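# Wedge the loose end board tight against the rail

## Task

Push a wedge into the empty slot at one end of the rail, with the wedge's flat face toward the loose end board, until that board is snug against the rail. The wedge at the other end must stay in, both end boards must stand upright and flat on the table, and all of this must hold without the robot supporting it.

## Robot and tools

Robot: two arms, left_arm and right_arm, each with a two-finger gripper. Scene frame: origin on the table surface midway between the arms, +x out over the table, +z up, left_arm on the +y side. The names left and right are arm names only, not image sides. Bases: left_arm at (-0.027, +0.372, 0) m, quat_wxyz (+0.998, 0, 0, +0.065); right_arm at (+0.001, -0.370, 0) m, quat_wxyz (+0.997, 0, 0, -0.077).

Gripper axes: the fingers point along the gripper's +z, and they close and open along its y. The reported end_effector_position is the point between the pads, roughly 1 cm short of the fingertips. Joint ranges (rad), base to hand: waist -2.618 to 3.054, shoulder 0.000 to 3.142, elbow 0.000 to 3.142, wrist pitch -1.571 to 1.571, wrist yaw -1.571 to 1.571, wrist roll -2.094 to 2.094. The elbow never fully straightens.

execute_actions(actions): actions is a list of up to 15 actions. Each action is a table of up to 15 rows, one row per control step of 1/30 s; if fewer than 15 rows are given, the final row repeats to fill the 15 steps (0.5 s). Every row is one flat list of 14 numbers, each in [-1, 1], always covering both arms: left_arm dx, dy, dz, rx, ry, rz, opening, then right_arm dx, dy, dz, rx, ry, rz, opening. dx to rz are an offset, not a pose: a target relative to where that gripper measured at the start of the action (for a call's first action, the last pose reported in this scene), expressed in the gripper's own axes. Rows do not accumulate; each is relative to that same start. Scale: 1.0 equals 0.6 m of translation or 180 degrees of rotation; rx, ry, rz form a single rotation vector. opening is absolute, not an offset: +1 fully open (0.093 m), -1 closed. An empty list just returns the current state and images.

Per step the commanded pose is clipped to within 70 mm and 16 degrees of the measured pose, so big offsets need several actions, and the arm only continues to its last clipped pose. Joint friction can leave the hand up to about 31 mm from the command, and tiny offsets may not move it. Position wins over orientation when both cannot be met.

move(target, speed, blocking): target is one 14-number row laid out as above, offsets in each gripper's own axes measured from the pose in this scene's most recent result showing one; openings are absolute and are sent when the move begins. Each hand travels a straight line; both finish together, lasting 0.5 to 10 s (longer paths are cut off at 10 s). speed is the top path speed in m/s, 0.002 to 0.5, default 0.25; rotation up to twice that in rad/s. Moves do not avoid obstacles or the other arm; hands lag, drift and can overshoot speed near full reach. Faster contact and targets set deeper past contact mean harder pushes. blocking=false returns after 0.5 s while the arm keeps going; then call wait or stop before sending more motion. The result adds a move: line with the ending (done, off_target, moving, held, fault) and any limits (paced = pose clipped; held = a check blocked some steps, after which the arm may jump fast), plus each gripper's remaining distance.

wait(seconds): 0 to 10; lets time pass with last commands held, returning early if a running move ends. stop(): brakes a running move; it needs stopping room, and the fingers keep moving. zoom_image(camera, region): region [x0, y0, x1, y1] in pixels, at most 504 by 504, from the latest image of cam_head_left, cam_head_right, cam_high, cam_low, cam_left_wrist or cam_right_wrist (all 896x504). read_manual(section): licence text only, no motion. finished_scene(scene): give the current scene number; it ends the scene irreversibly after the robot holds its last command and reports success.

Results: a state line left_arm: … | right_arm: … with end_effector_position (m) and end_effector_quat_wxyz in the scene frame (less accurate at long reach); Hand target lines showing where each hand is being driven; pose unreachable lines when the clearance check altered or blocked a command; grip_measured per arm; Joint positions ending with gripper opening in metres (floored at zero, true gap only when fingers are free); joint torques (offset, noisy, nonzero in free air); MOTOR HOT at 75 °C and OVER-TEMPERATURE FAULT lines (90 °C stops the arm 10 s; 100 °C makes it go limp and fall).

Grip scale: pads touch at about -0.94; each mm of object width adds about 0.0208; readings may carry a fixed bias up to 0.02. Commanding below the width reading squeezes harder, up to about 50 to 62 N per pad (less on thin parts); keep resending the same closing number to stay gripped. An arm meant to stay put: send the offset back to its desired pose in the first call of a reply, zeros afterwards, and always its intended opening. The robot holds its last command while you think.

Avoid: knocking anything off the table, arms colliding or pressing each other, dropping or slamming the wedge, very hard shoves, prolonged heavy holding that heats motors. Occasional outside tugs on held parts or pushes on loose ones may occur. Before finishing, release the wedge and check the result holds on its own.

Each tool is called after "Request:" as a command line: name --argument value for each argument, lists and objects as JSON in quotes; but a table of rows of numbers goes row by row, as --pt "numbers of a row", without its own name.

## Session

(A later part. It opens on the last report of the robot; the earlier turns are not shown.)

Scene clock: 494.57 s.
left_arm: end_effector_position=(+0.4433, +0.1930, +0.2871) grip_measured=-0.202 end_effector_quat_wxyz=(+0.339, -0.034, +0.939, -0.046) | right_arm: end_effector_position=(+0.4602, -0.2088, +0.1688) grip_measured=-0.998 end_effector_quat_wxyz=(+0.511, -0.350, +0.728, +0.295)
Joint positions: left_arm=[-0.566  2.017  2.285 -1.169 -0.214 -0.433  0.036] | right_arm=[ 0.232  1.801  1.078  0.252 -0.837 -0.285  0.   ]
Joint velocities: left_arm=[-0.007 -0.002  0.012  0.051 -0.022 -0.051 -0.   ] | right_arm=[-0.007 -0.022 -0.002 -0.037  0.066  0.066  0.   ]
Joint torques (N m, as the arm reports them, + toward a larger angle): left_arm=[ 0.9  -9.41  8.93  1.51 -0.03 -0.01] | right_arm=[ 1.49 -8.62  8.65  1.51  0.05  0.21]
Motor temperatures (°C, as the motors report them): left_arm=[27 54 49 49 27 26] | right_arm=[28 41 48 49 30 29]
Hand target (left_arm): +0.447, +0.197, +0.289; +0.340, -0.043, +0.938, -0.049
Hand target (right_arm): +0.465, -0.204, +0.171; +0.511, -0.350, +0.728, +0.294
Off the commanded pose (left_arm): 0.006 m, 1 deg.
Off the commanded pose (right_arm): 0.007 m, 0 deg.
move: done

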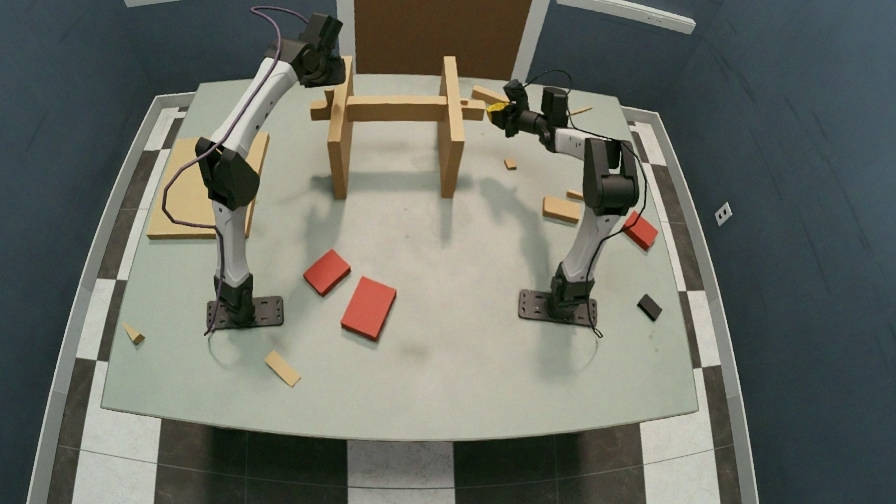

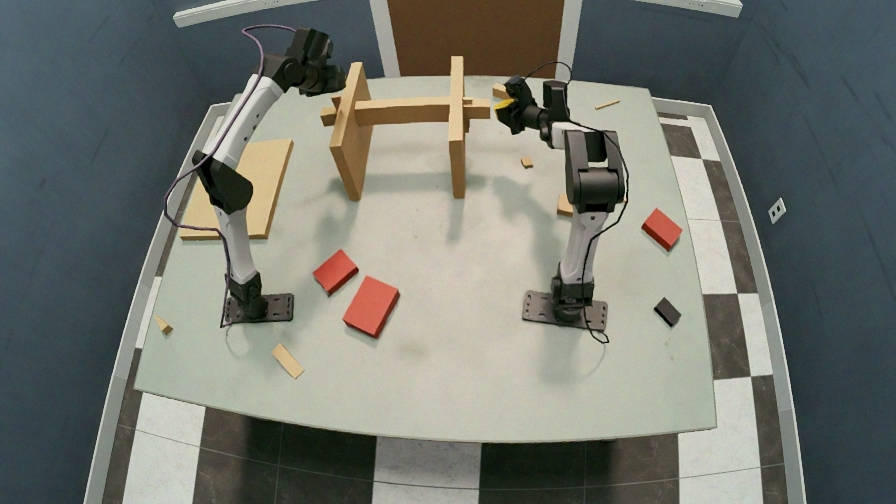

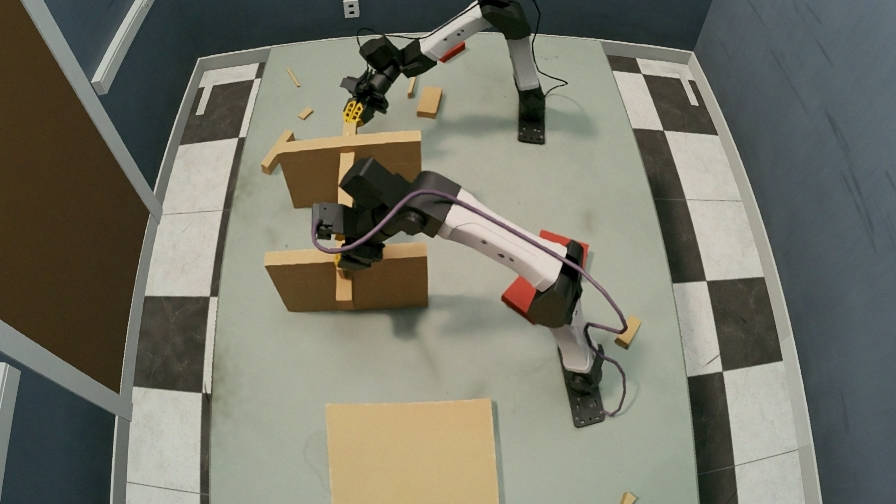

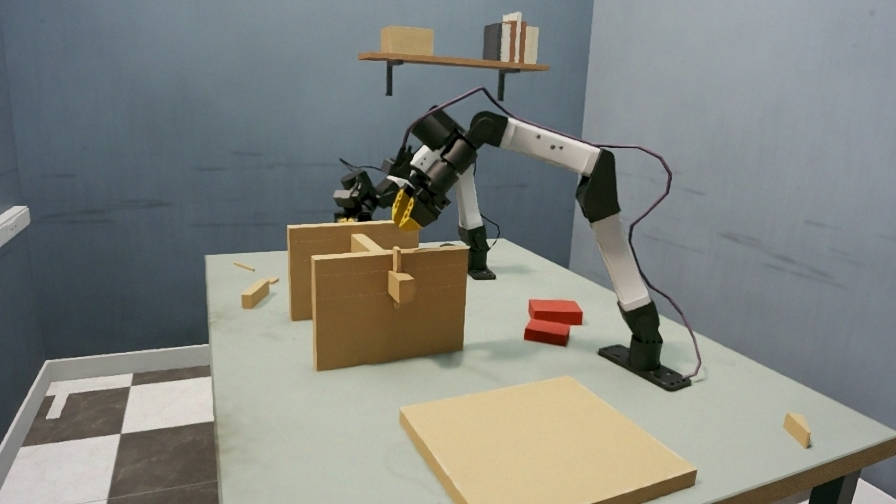

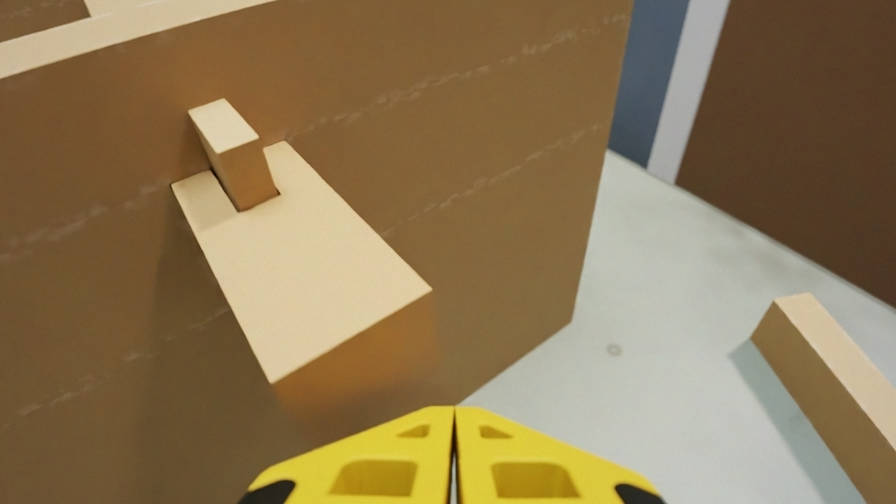

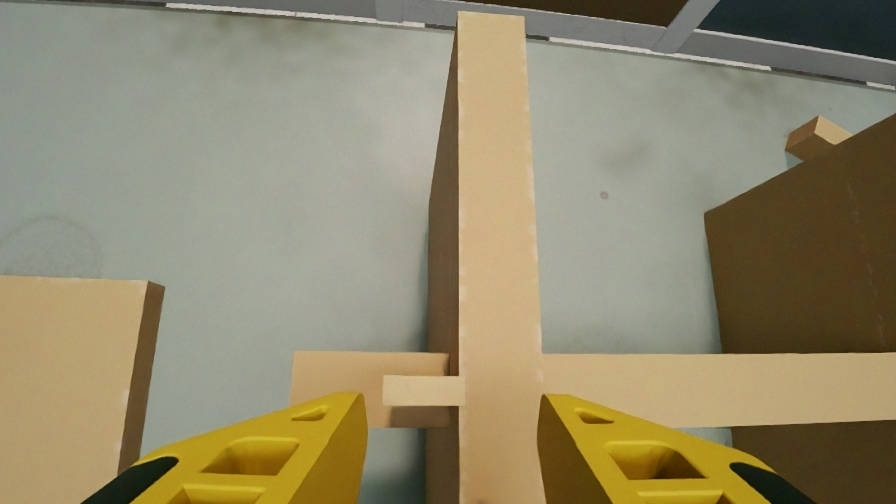

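Request:
move --target '[0.0192,-0.050,0.0485,0,0,0,0.1, -0.0089,0.0042,0.0179,0,0,0,-1]' --speed 0.05

Request:
zoom_image --camera "cam_low" --region '[345, 200, 455, 320]'

Scene clock: 510.40 s.
left_arm: end_effector_position=(+0.4519, +0.1668, +0.2613) grip_measured=+0.098 end_effector_quat_wxyz=(+0.331, -0.033, +0.942, -0.042) | right_arm: end_effector_position=(+0.4590, -0.2025, +0.1681) grip_measured=-0.998 end_effector_quat_wxyz=(+0.508, -0.349, +0.730, +0.297)
Joint positions: left_arm=[-0.613  2.084  2.285 -1.129 -0.243 -0.471  0.05 ] | right_arm=[ 0.248  1.801  1.078  0.252 -0.823 -0.273  0.   ]
Joint velocities: left_arm=[-0.002  0.002  0.017 -0.066  0.022 -0.066  0.   ] | right_arm=[-0.012  0.007 -0.007  0.051  0.022  0.037  0.   ]
Joint torques (N m, as the arm reports them, + toward a larger angle): left_arm=[ -0.44 -10.42   7.29   1.69  -0.21  -0.03] | right_arm=[ 1.49 -8.42  8.52  1.63  0.06  0.2 ]
Motor temperatures (°C, as the motors report them): left_arm=[27 56 50 48 27 26] | right_arm=[28 41 50 49 30 29]
Hand target (left_arm): +0.455, +0.161, +0.261; +0.339, -0.034, +0.939, -0.045
Hand target (right_arm): +0.465, -0.198, +0.171; +0.511, -0.350, +0.728, +0.295
Off the commanded pose (left_arm): 0.007 m, 1 deg.
Off the commanded pose (right_arm): 0.008 m, 1 deg.
move: done

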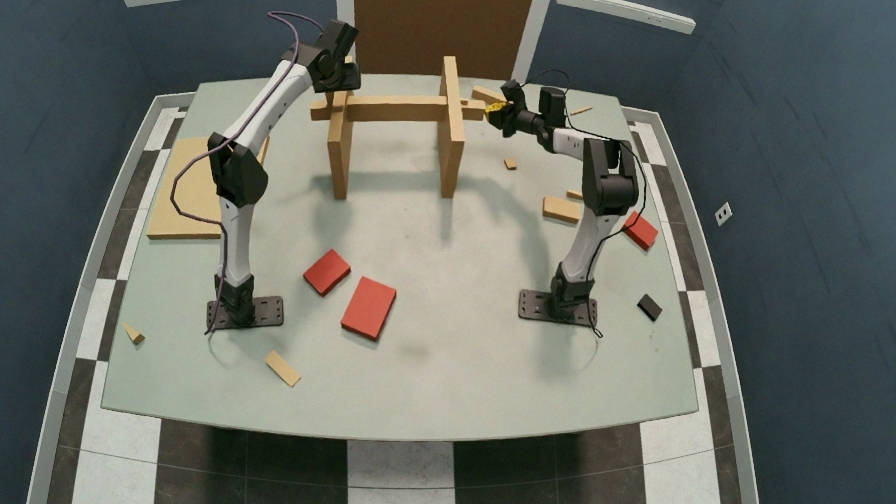

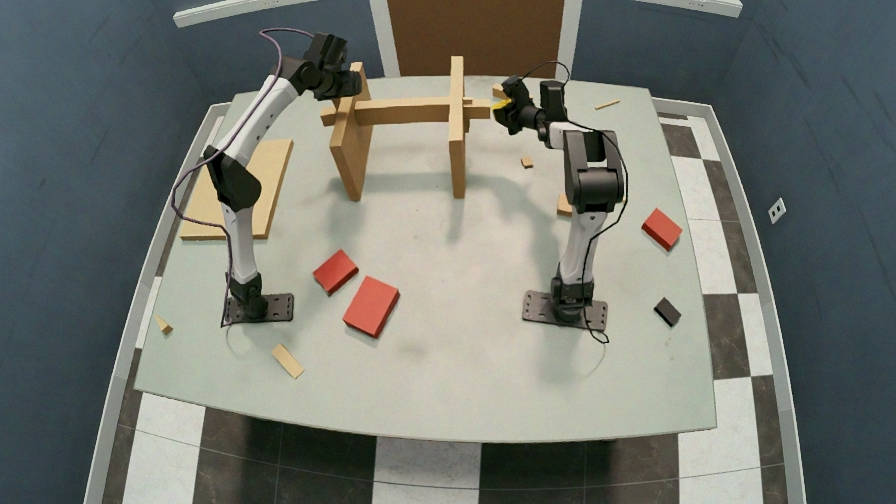

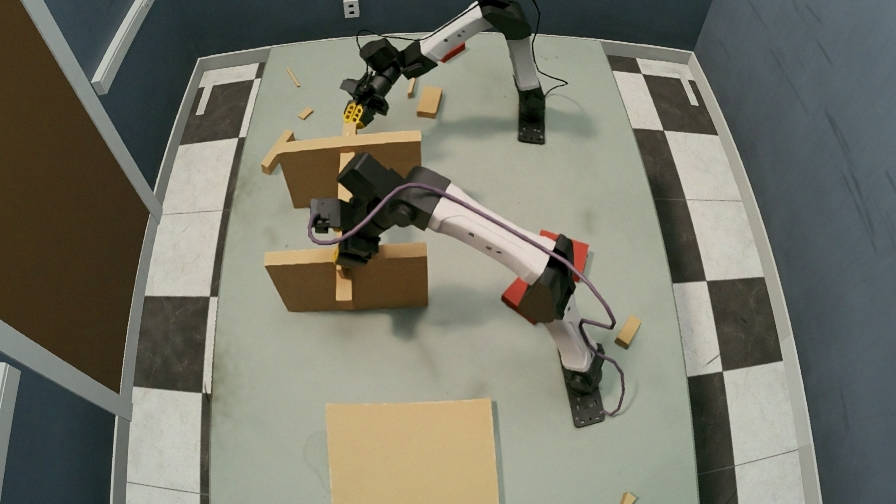

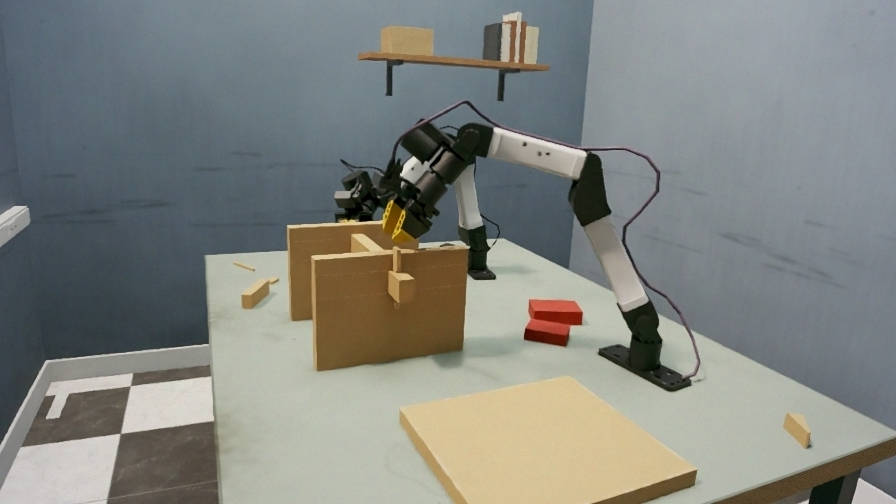

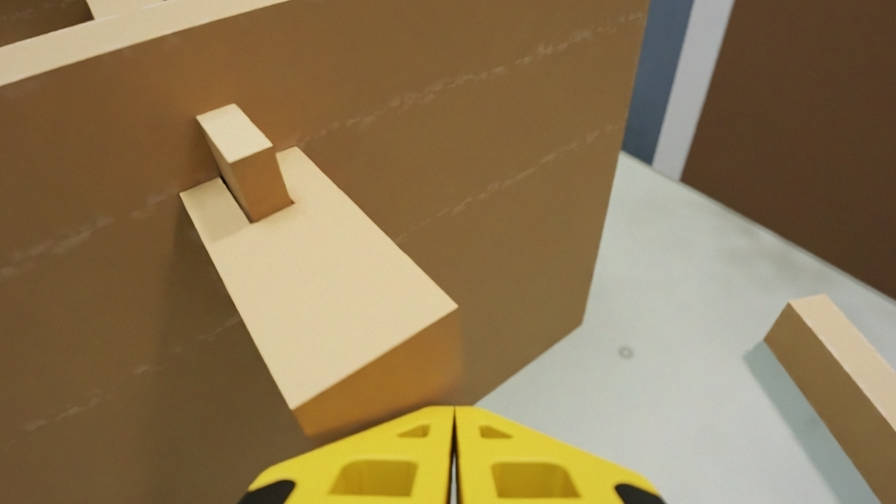

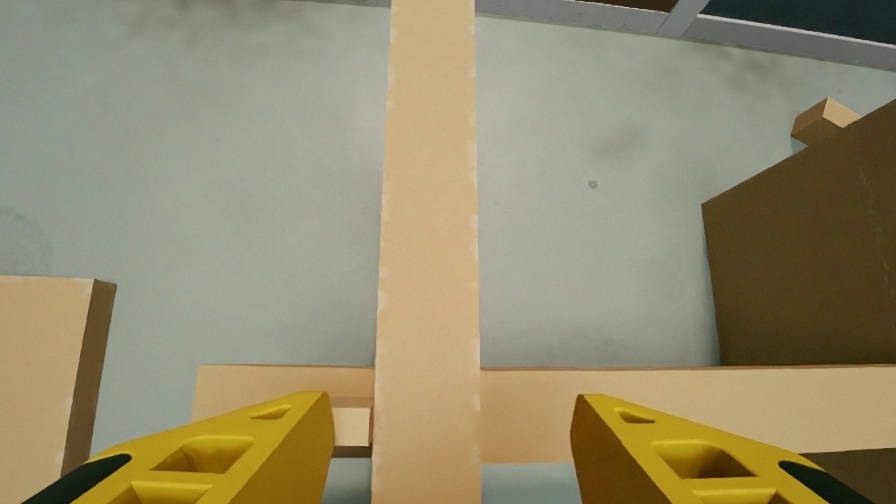

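Region (345, 200, 455, 320) of cam_low's 896x504 image, scaled by 4.200, with more detail than that image has; it fills the left 462 columns of this view, and the rest is white.

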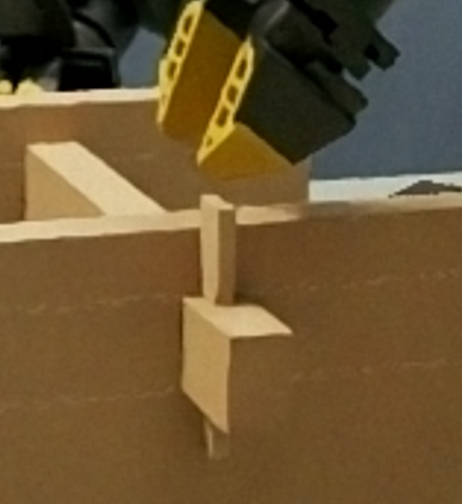

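Request:
move --target '[0.0174,-0.0034,0.0294,0,-0.004,0,0.1, -0.0109,0.003,0.0183,0,0,0,-1]' --speed 0.015

Request:
zoom_image --camera "cam_low" --region '[345, 200, 455, 320]'

Scene clock: 522.43 s.
left_arm: end_effector_position=(+0.4553, +0.1674, +0.2508) grip_measured=+0.098 end_effector_quat_wxyz=(+0.342, -0.036, +0.938, -0.041) | right_arm: end_effector_position=(+0.4595, -0.2008, +0.1673) grip_measured=-0.998 end_effector_quat_wxyz=(+0.506, -0.344, +0.734, +0.296)
Joint positions: left_arm=[-0.613  2.047  2.17  -1.031 -0.255 -0.471  0.05 ] | right_arm=[ 0.255  1.801  1.078  0.252 -0.809 -0.262  0.   ]
Joint velocities: left_arm=[-0.007 -0.017 -0.007  0.022 -0.081 -0.022 -0.   ] | right_arm=[-0.007 -0.007 -0.002  0.007  0.037 -0.051  0.   ]
Joint torques (N m, as the arm reports them, + toward a larger angle): left_arm=[ -0.28 -10.63   5.06   1.71  -0.06   0.04] | right_arm=[ 2.39 -8.31  8.98  1.6   0.05  0.22]
Motor temperatures (°C, as the motors report them): left_arm=[27 58 49 48 27 26] | right_arm=[28 41 51 50 30 29]
Hand target (left_arm): +0.455, +0.163, +0.241; +0.337, -0.033, +0.940, -0.041
Hand target (right_arm): +0.465, -0.192, +0.171; +0.508, -0.349, +0.730, +0.297
Off the commanded pose (left_arm): 0.011 m, 1 deg.
Off the commanded pose (right_arm): 0.011 m, 1 deg.
move: off_target (left_arm, right_arm)

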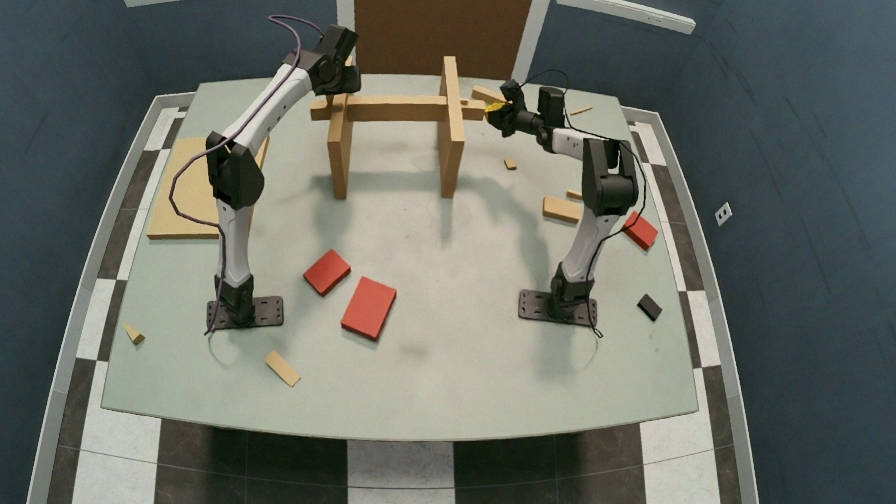

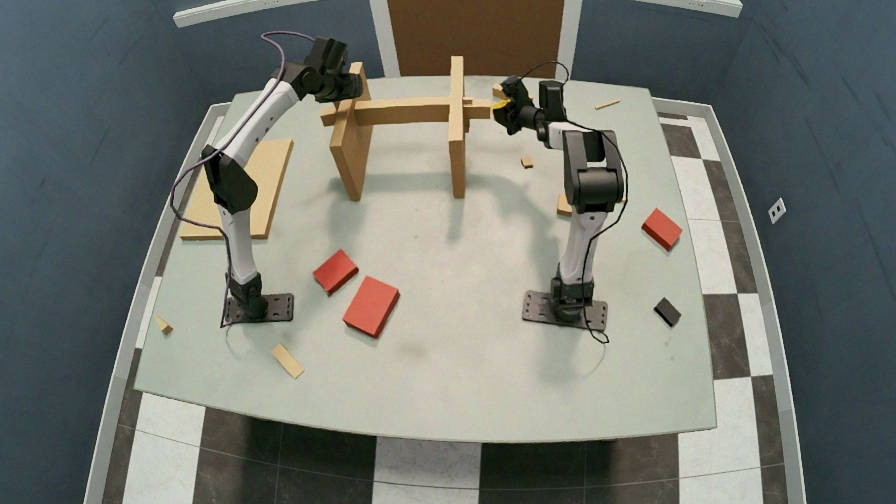

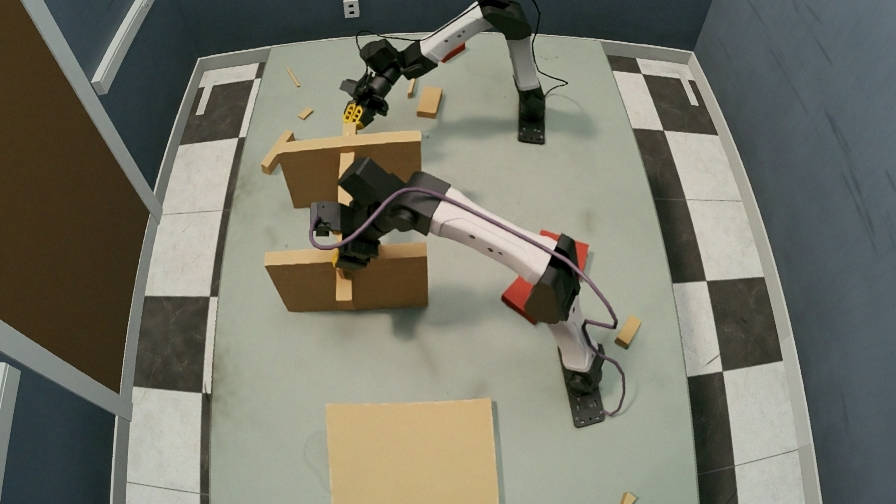

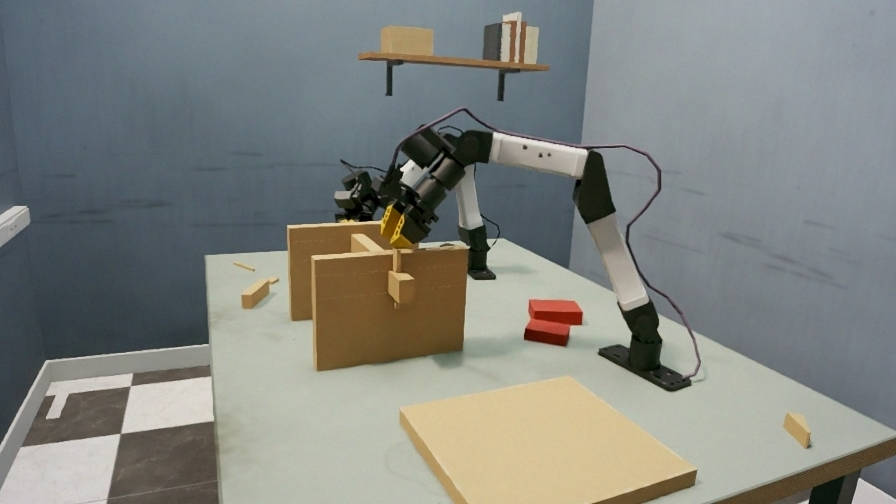

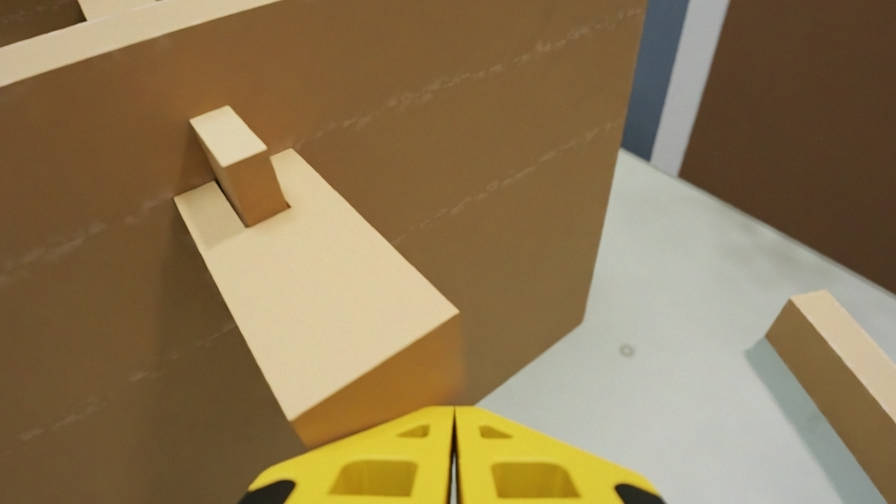

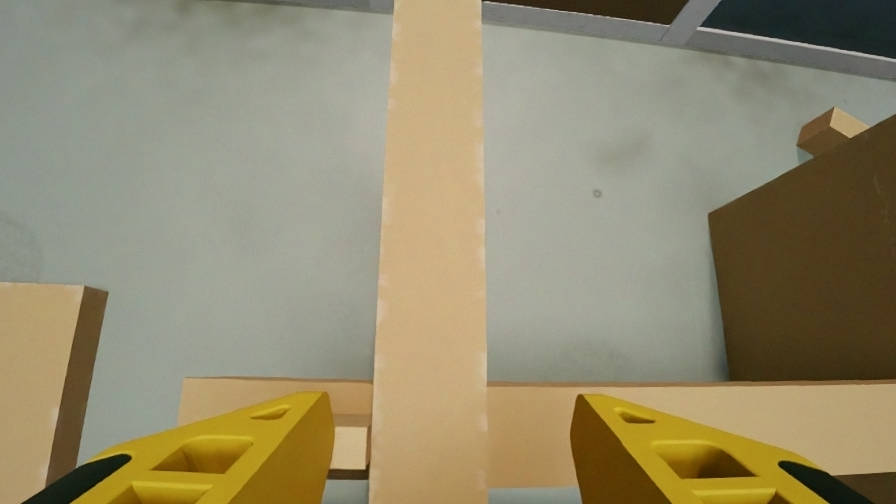

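Region (345, 200, 455, 320) of cam_low's 896x504 image, scaled by 4.200, with more detail than that image has; it fills the left 462 columns of this view, and the rest is white.

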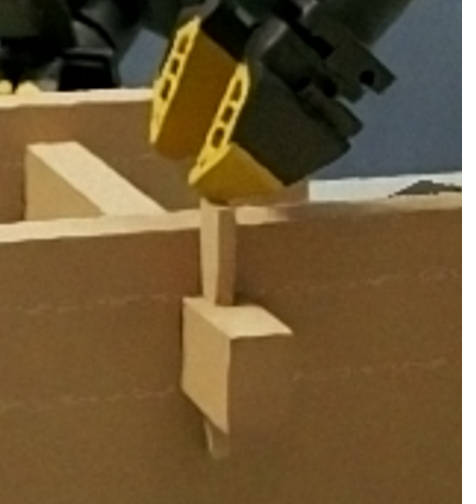

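Request:
execute_actions --actions '[]'

Scene clock: 533.37 s.
left_arm: end_effector_position=(+0.4560, +0.1673, +0.2508) grip_measured=+0.098 end_effector_quat_wxyz=(+0.343, -0.037, +0.938, -0.041) | right_arm: end_effector_position=(+0.4595, -0.2008, +0.1673) grip_measured=-0.998 end_effector_quat_wxyz=(+0.506, -0.344, +0.734, +0.296)
Joint positions: left_arm=[-0.613  2.047  2.168 -1.026 -0.257 -0.471  0.05 ] | right_arm=[ 0.255  1.801  1.078  0.252 -0.809 -0.261  0.   ]
Joint velocities: left_arm=[-0.007  0.022 -0.002 -0.007  0.022  0.022 -0.001] | right_arm=[-0.002  0.012 -0.002  0.051 -0.066  0.022  0.   ]
Joint torques (N m, as the arm reports them, + toward a larger angle): left_arm=[ -0.24 -10.64   5.25   1.75  -0.07   0.04] | right_arm=[ 2.41 -8.32  8.98  1.6   0.05  0.2 ]
Motor temperatures (°C, as the motors report them): left_arm=[27 60 47 48 27 26] | right_arm=[28 41 52 50 30 29]
Hand target (left_arm): +0.455, +0.163, +0.241; +0.337, -0.033, +0.940, -0.041
Hand target (right_arm): +0.465, -0.192, +0.171; +0.508, -0.349, +0.730, +0.297
Off the commanded pose (left_arm): 0.011 m, 1 deg.
Off the commanded pose (right_arm): 0.011 m, 1 deg.

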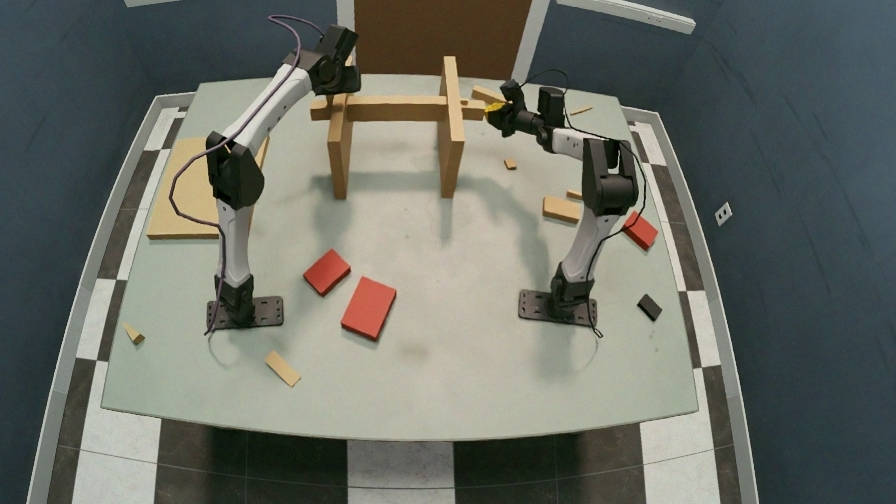

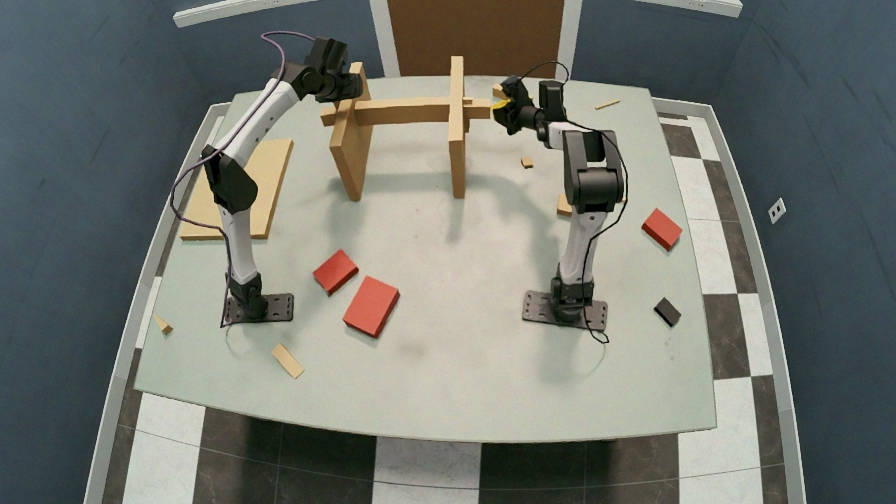

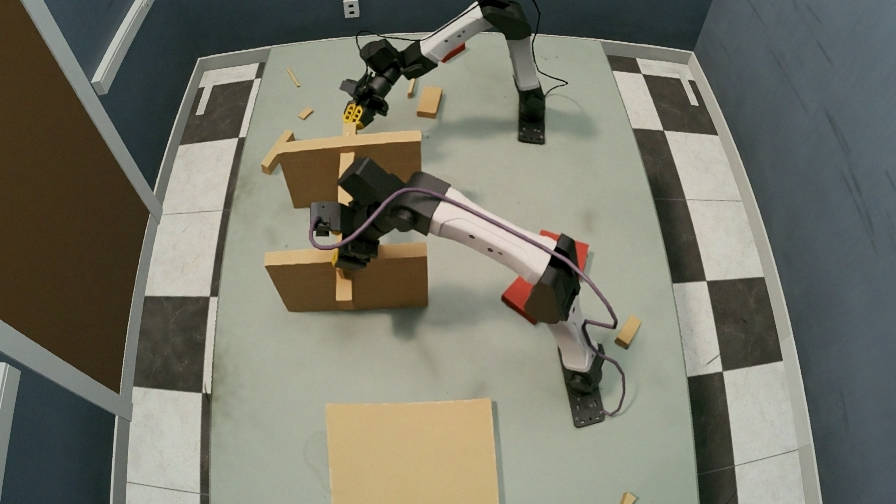

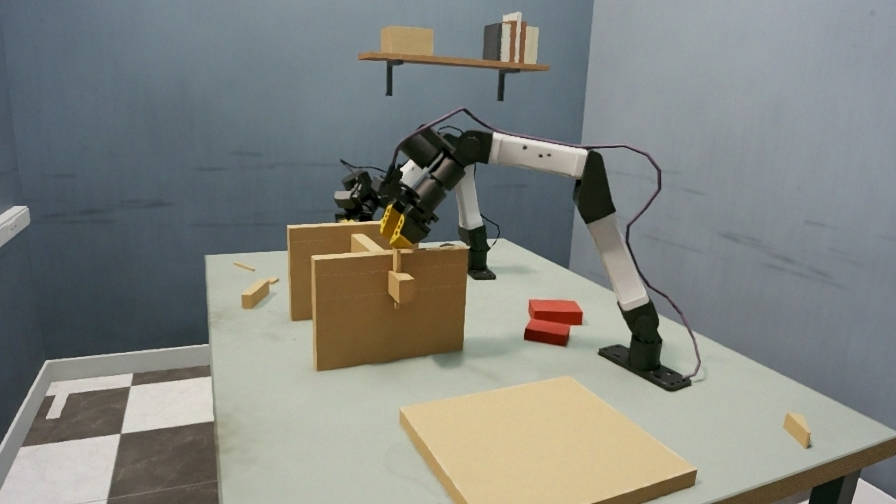

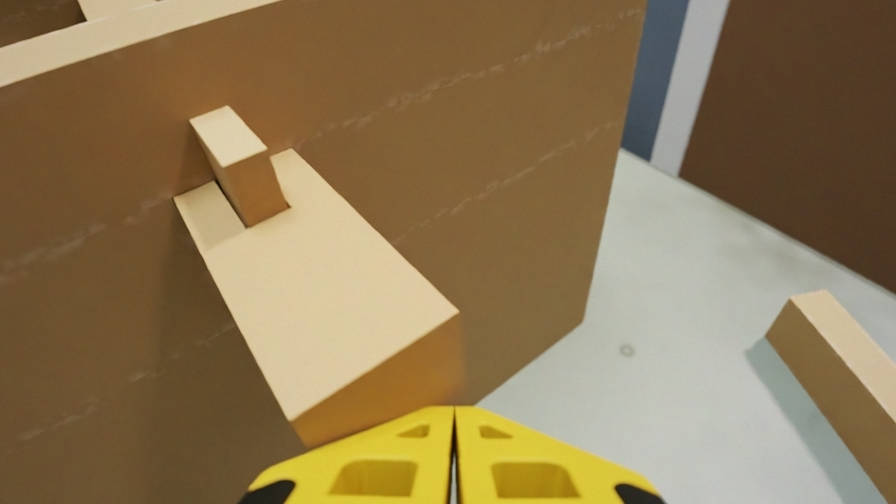

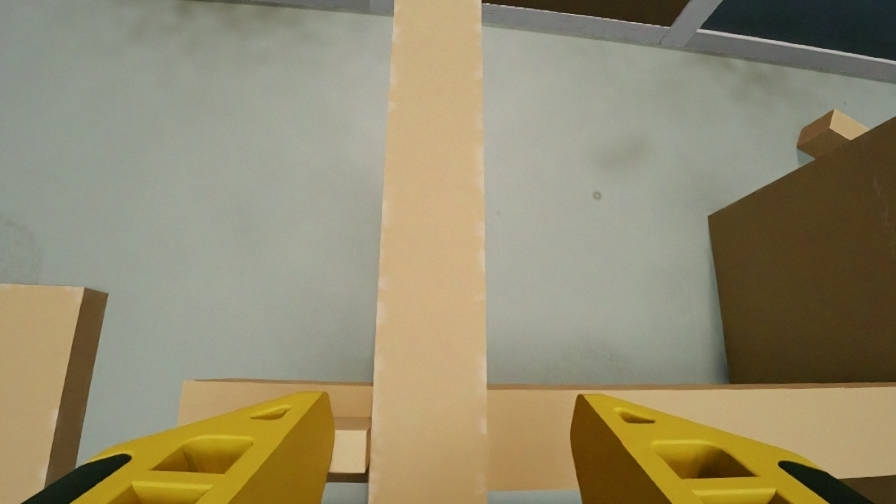

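Request:
move --target '[0.031,-0.001,0.029,0,0,0,0.1,-0.012,0.0058,0.0223,0,0,0,-1]' --speed 0.015

Request:
zoom_image --camera "cam_low" --region '[345, 200, 455, 320]'

Scene clock: 546.43 s.
left_arm: end_effector_position=(+0.4558, +0.1674, +0.2498) grip_measured=+0.098 end_effector_quat_wxyz=(+0.367, -0.040, +0.928, -0.045) | right_arm: end_effector_position=(+0.4612, -0.2004, +0.1660) grip_measured=-0.998 end_effector_quat_wxyz=(+0.504, -0.336, +0.740, +0.293)
Joint positions: left_arm=[-0.62   1.987  2.04  -0.91  -0.277 -0.471  0.05 ] | right_arm=[ 0.261  1.801  1.078  0.252 -0.786 -0.245  0.   ]
Joint velocities: left_arm=[ 0.007  0.002 -0.007 -0.051 -0.007 -0.007 -0.   ] | right_arm=[-0.002 -0.012 -0.002 -0.007 -0.066  0.022  0.   ]
Joint torques (N m, as the arm reports them, + toward a larger angle): left_arm=[-0.03 -9.1   4.49  1.67  0.   -0.01] | right_arm=[ 3.27 -8.19  9.1   1.63  0.03  0.18]
Motor temperatures (°C, as the motors report them): left_arm=[27 61 46 48 27 26] | right_arm=[28 41 52 50 30 29]
Hand target (left_arm): +0.453, +0.164, +0.226; +0.343, -0.037, +0.938, -0.041
Hand target (right_arm): +0.465, -0.187, +0.170; +0.506, -0.344, +0.734, +0.296
Off the commanded pose (left_arm): 0.024 m, 3 deg.
Off the commanded pose (right_arm): 0.015 m, 1 deg.
move: off_target (left_arm, right_arm)

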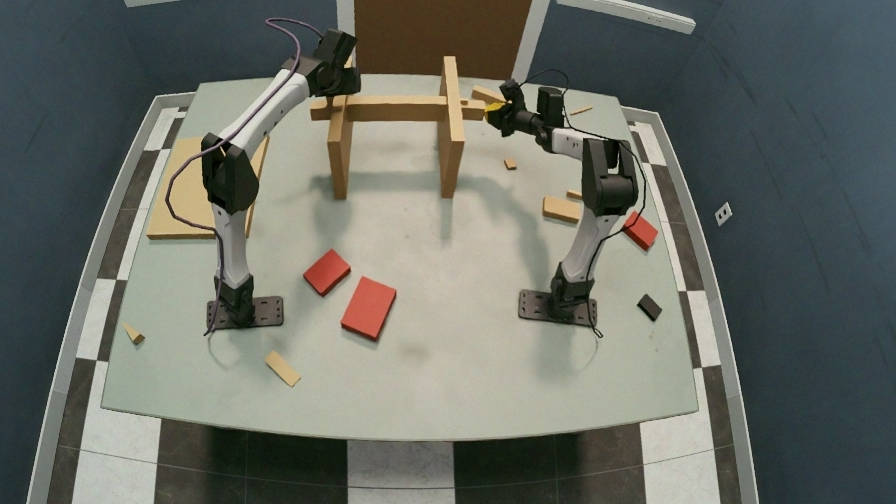

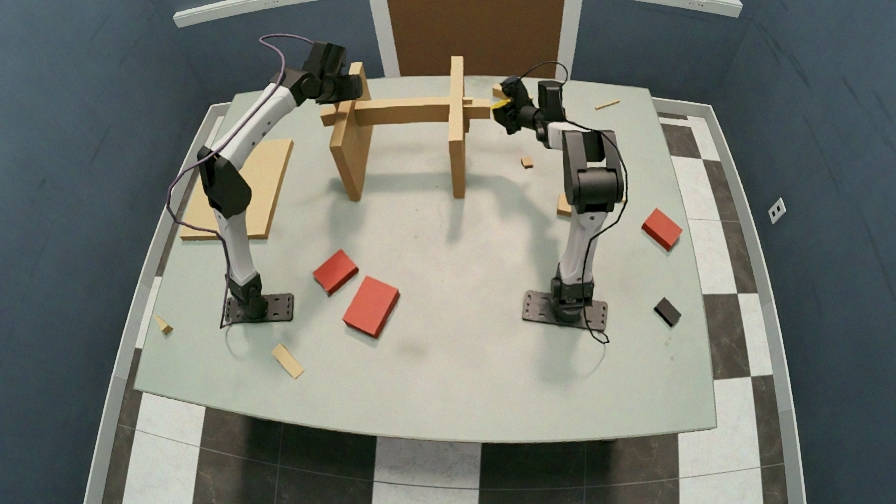

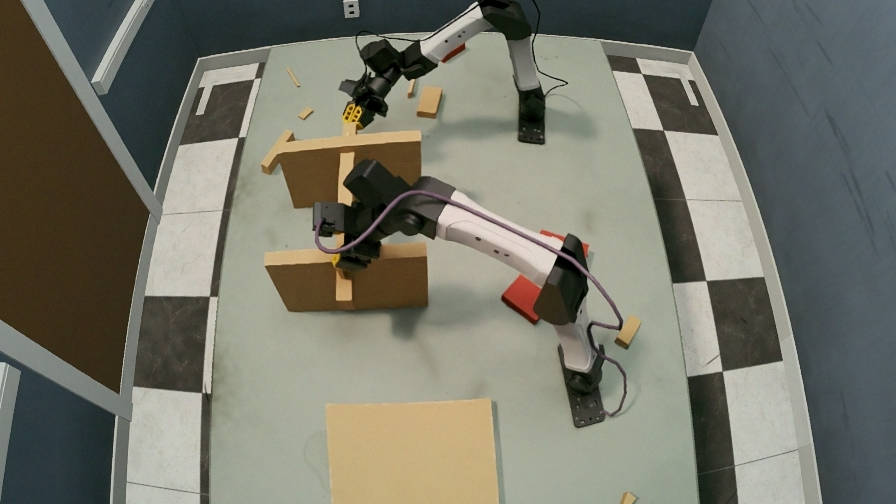

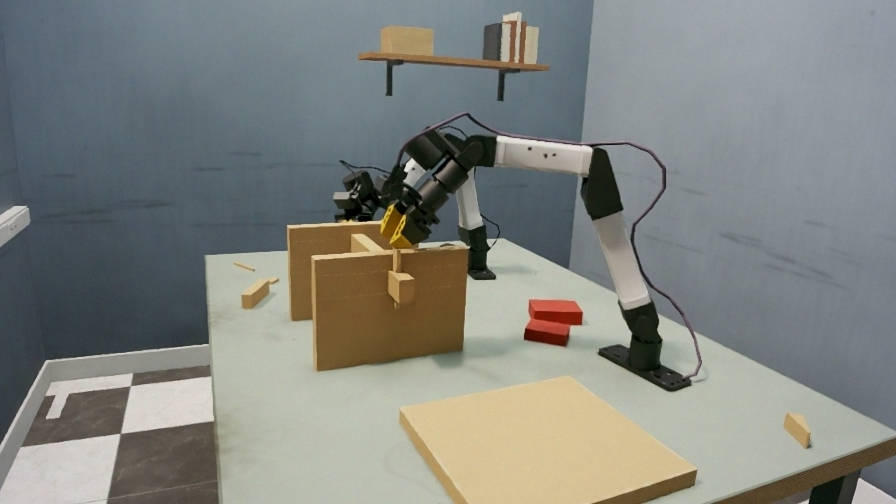

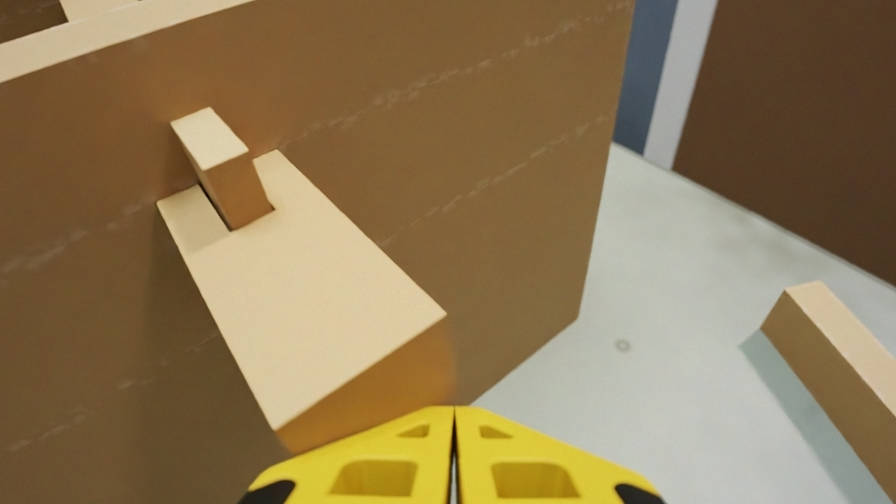

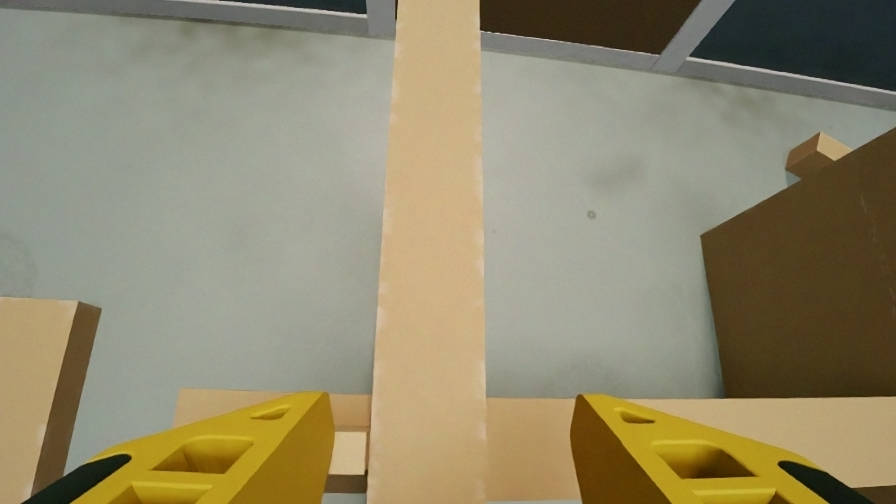

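Region (345, 200, 455, 320) of cam_low's 896x504 image, scaled by 4.200, with more detail than that image has; it fills the left 462 columns of this view, and the rest is white.

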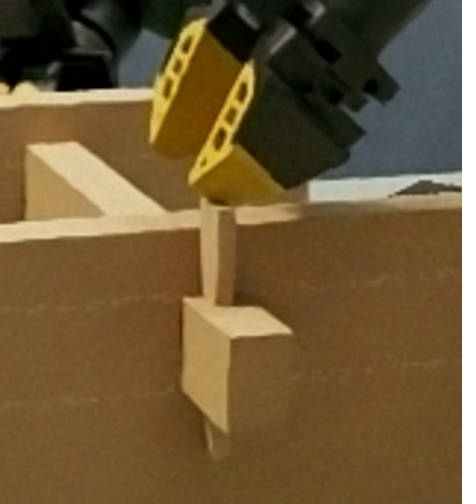

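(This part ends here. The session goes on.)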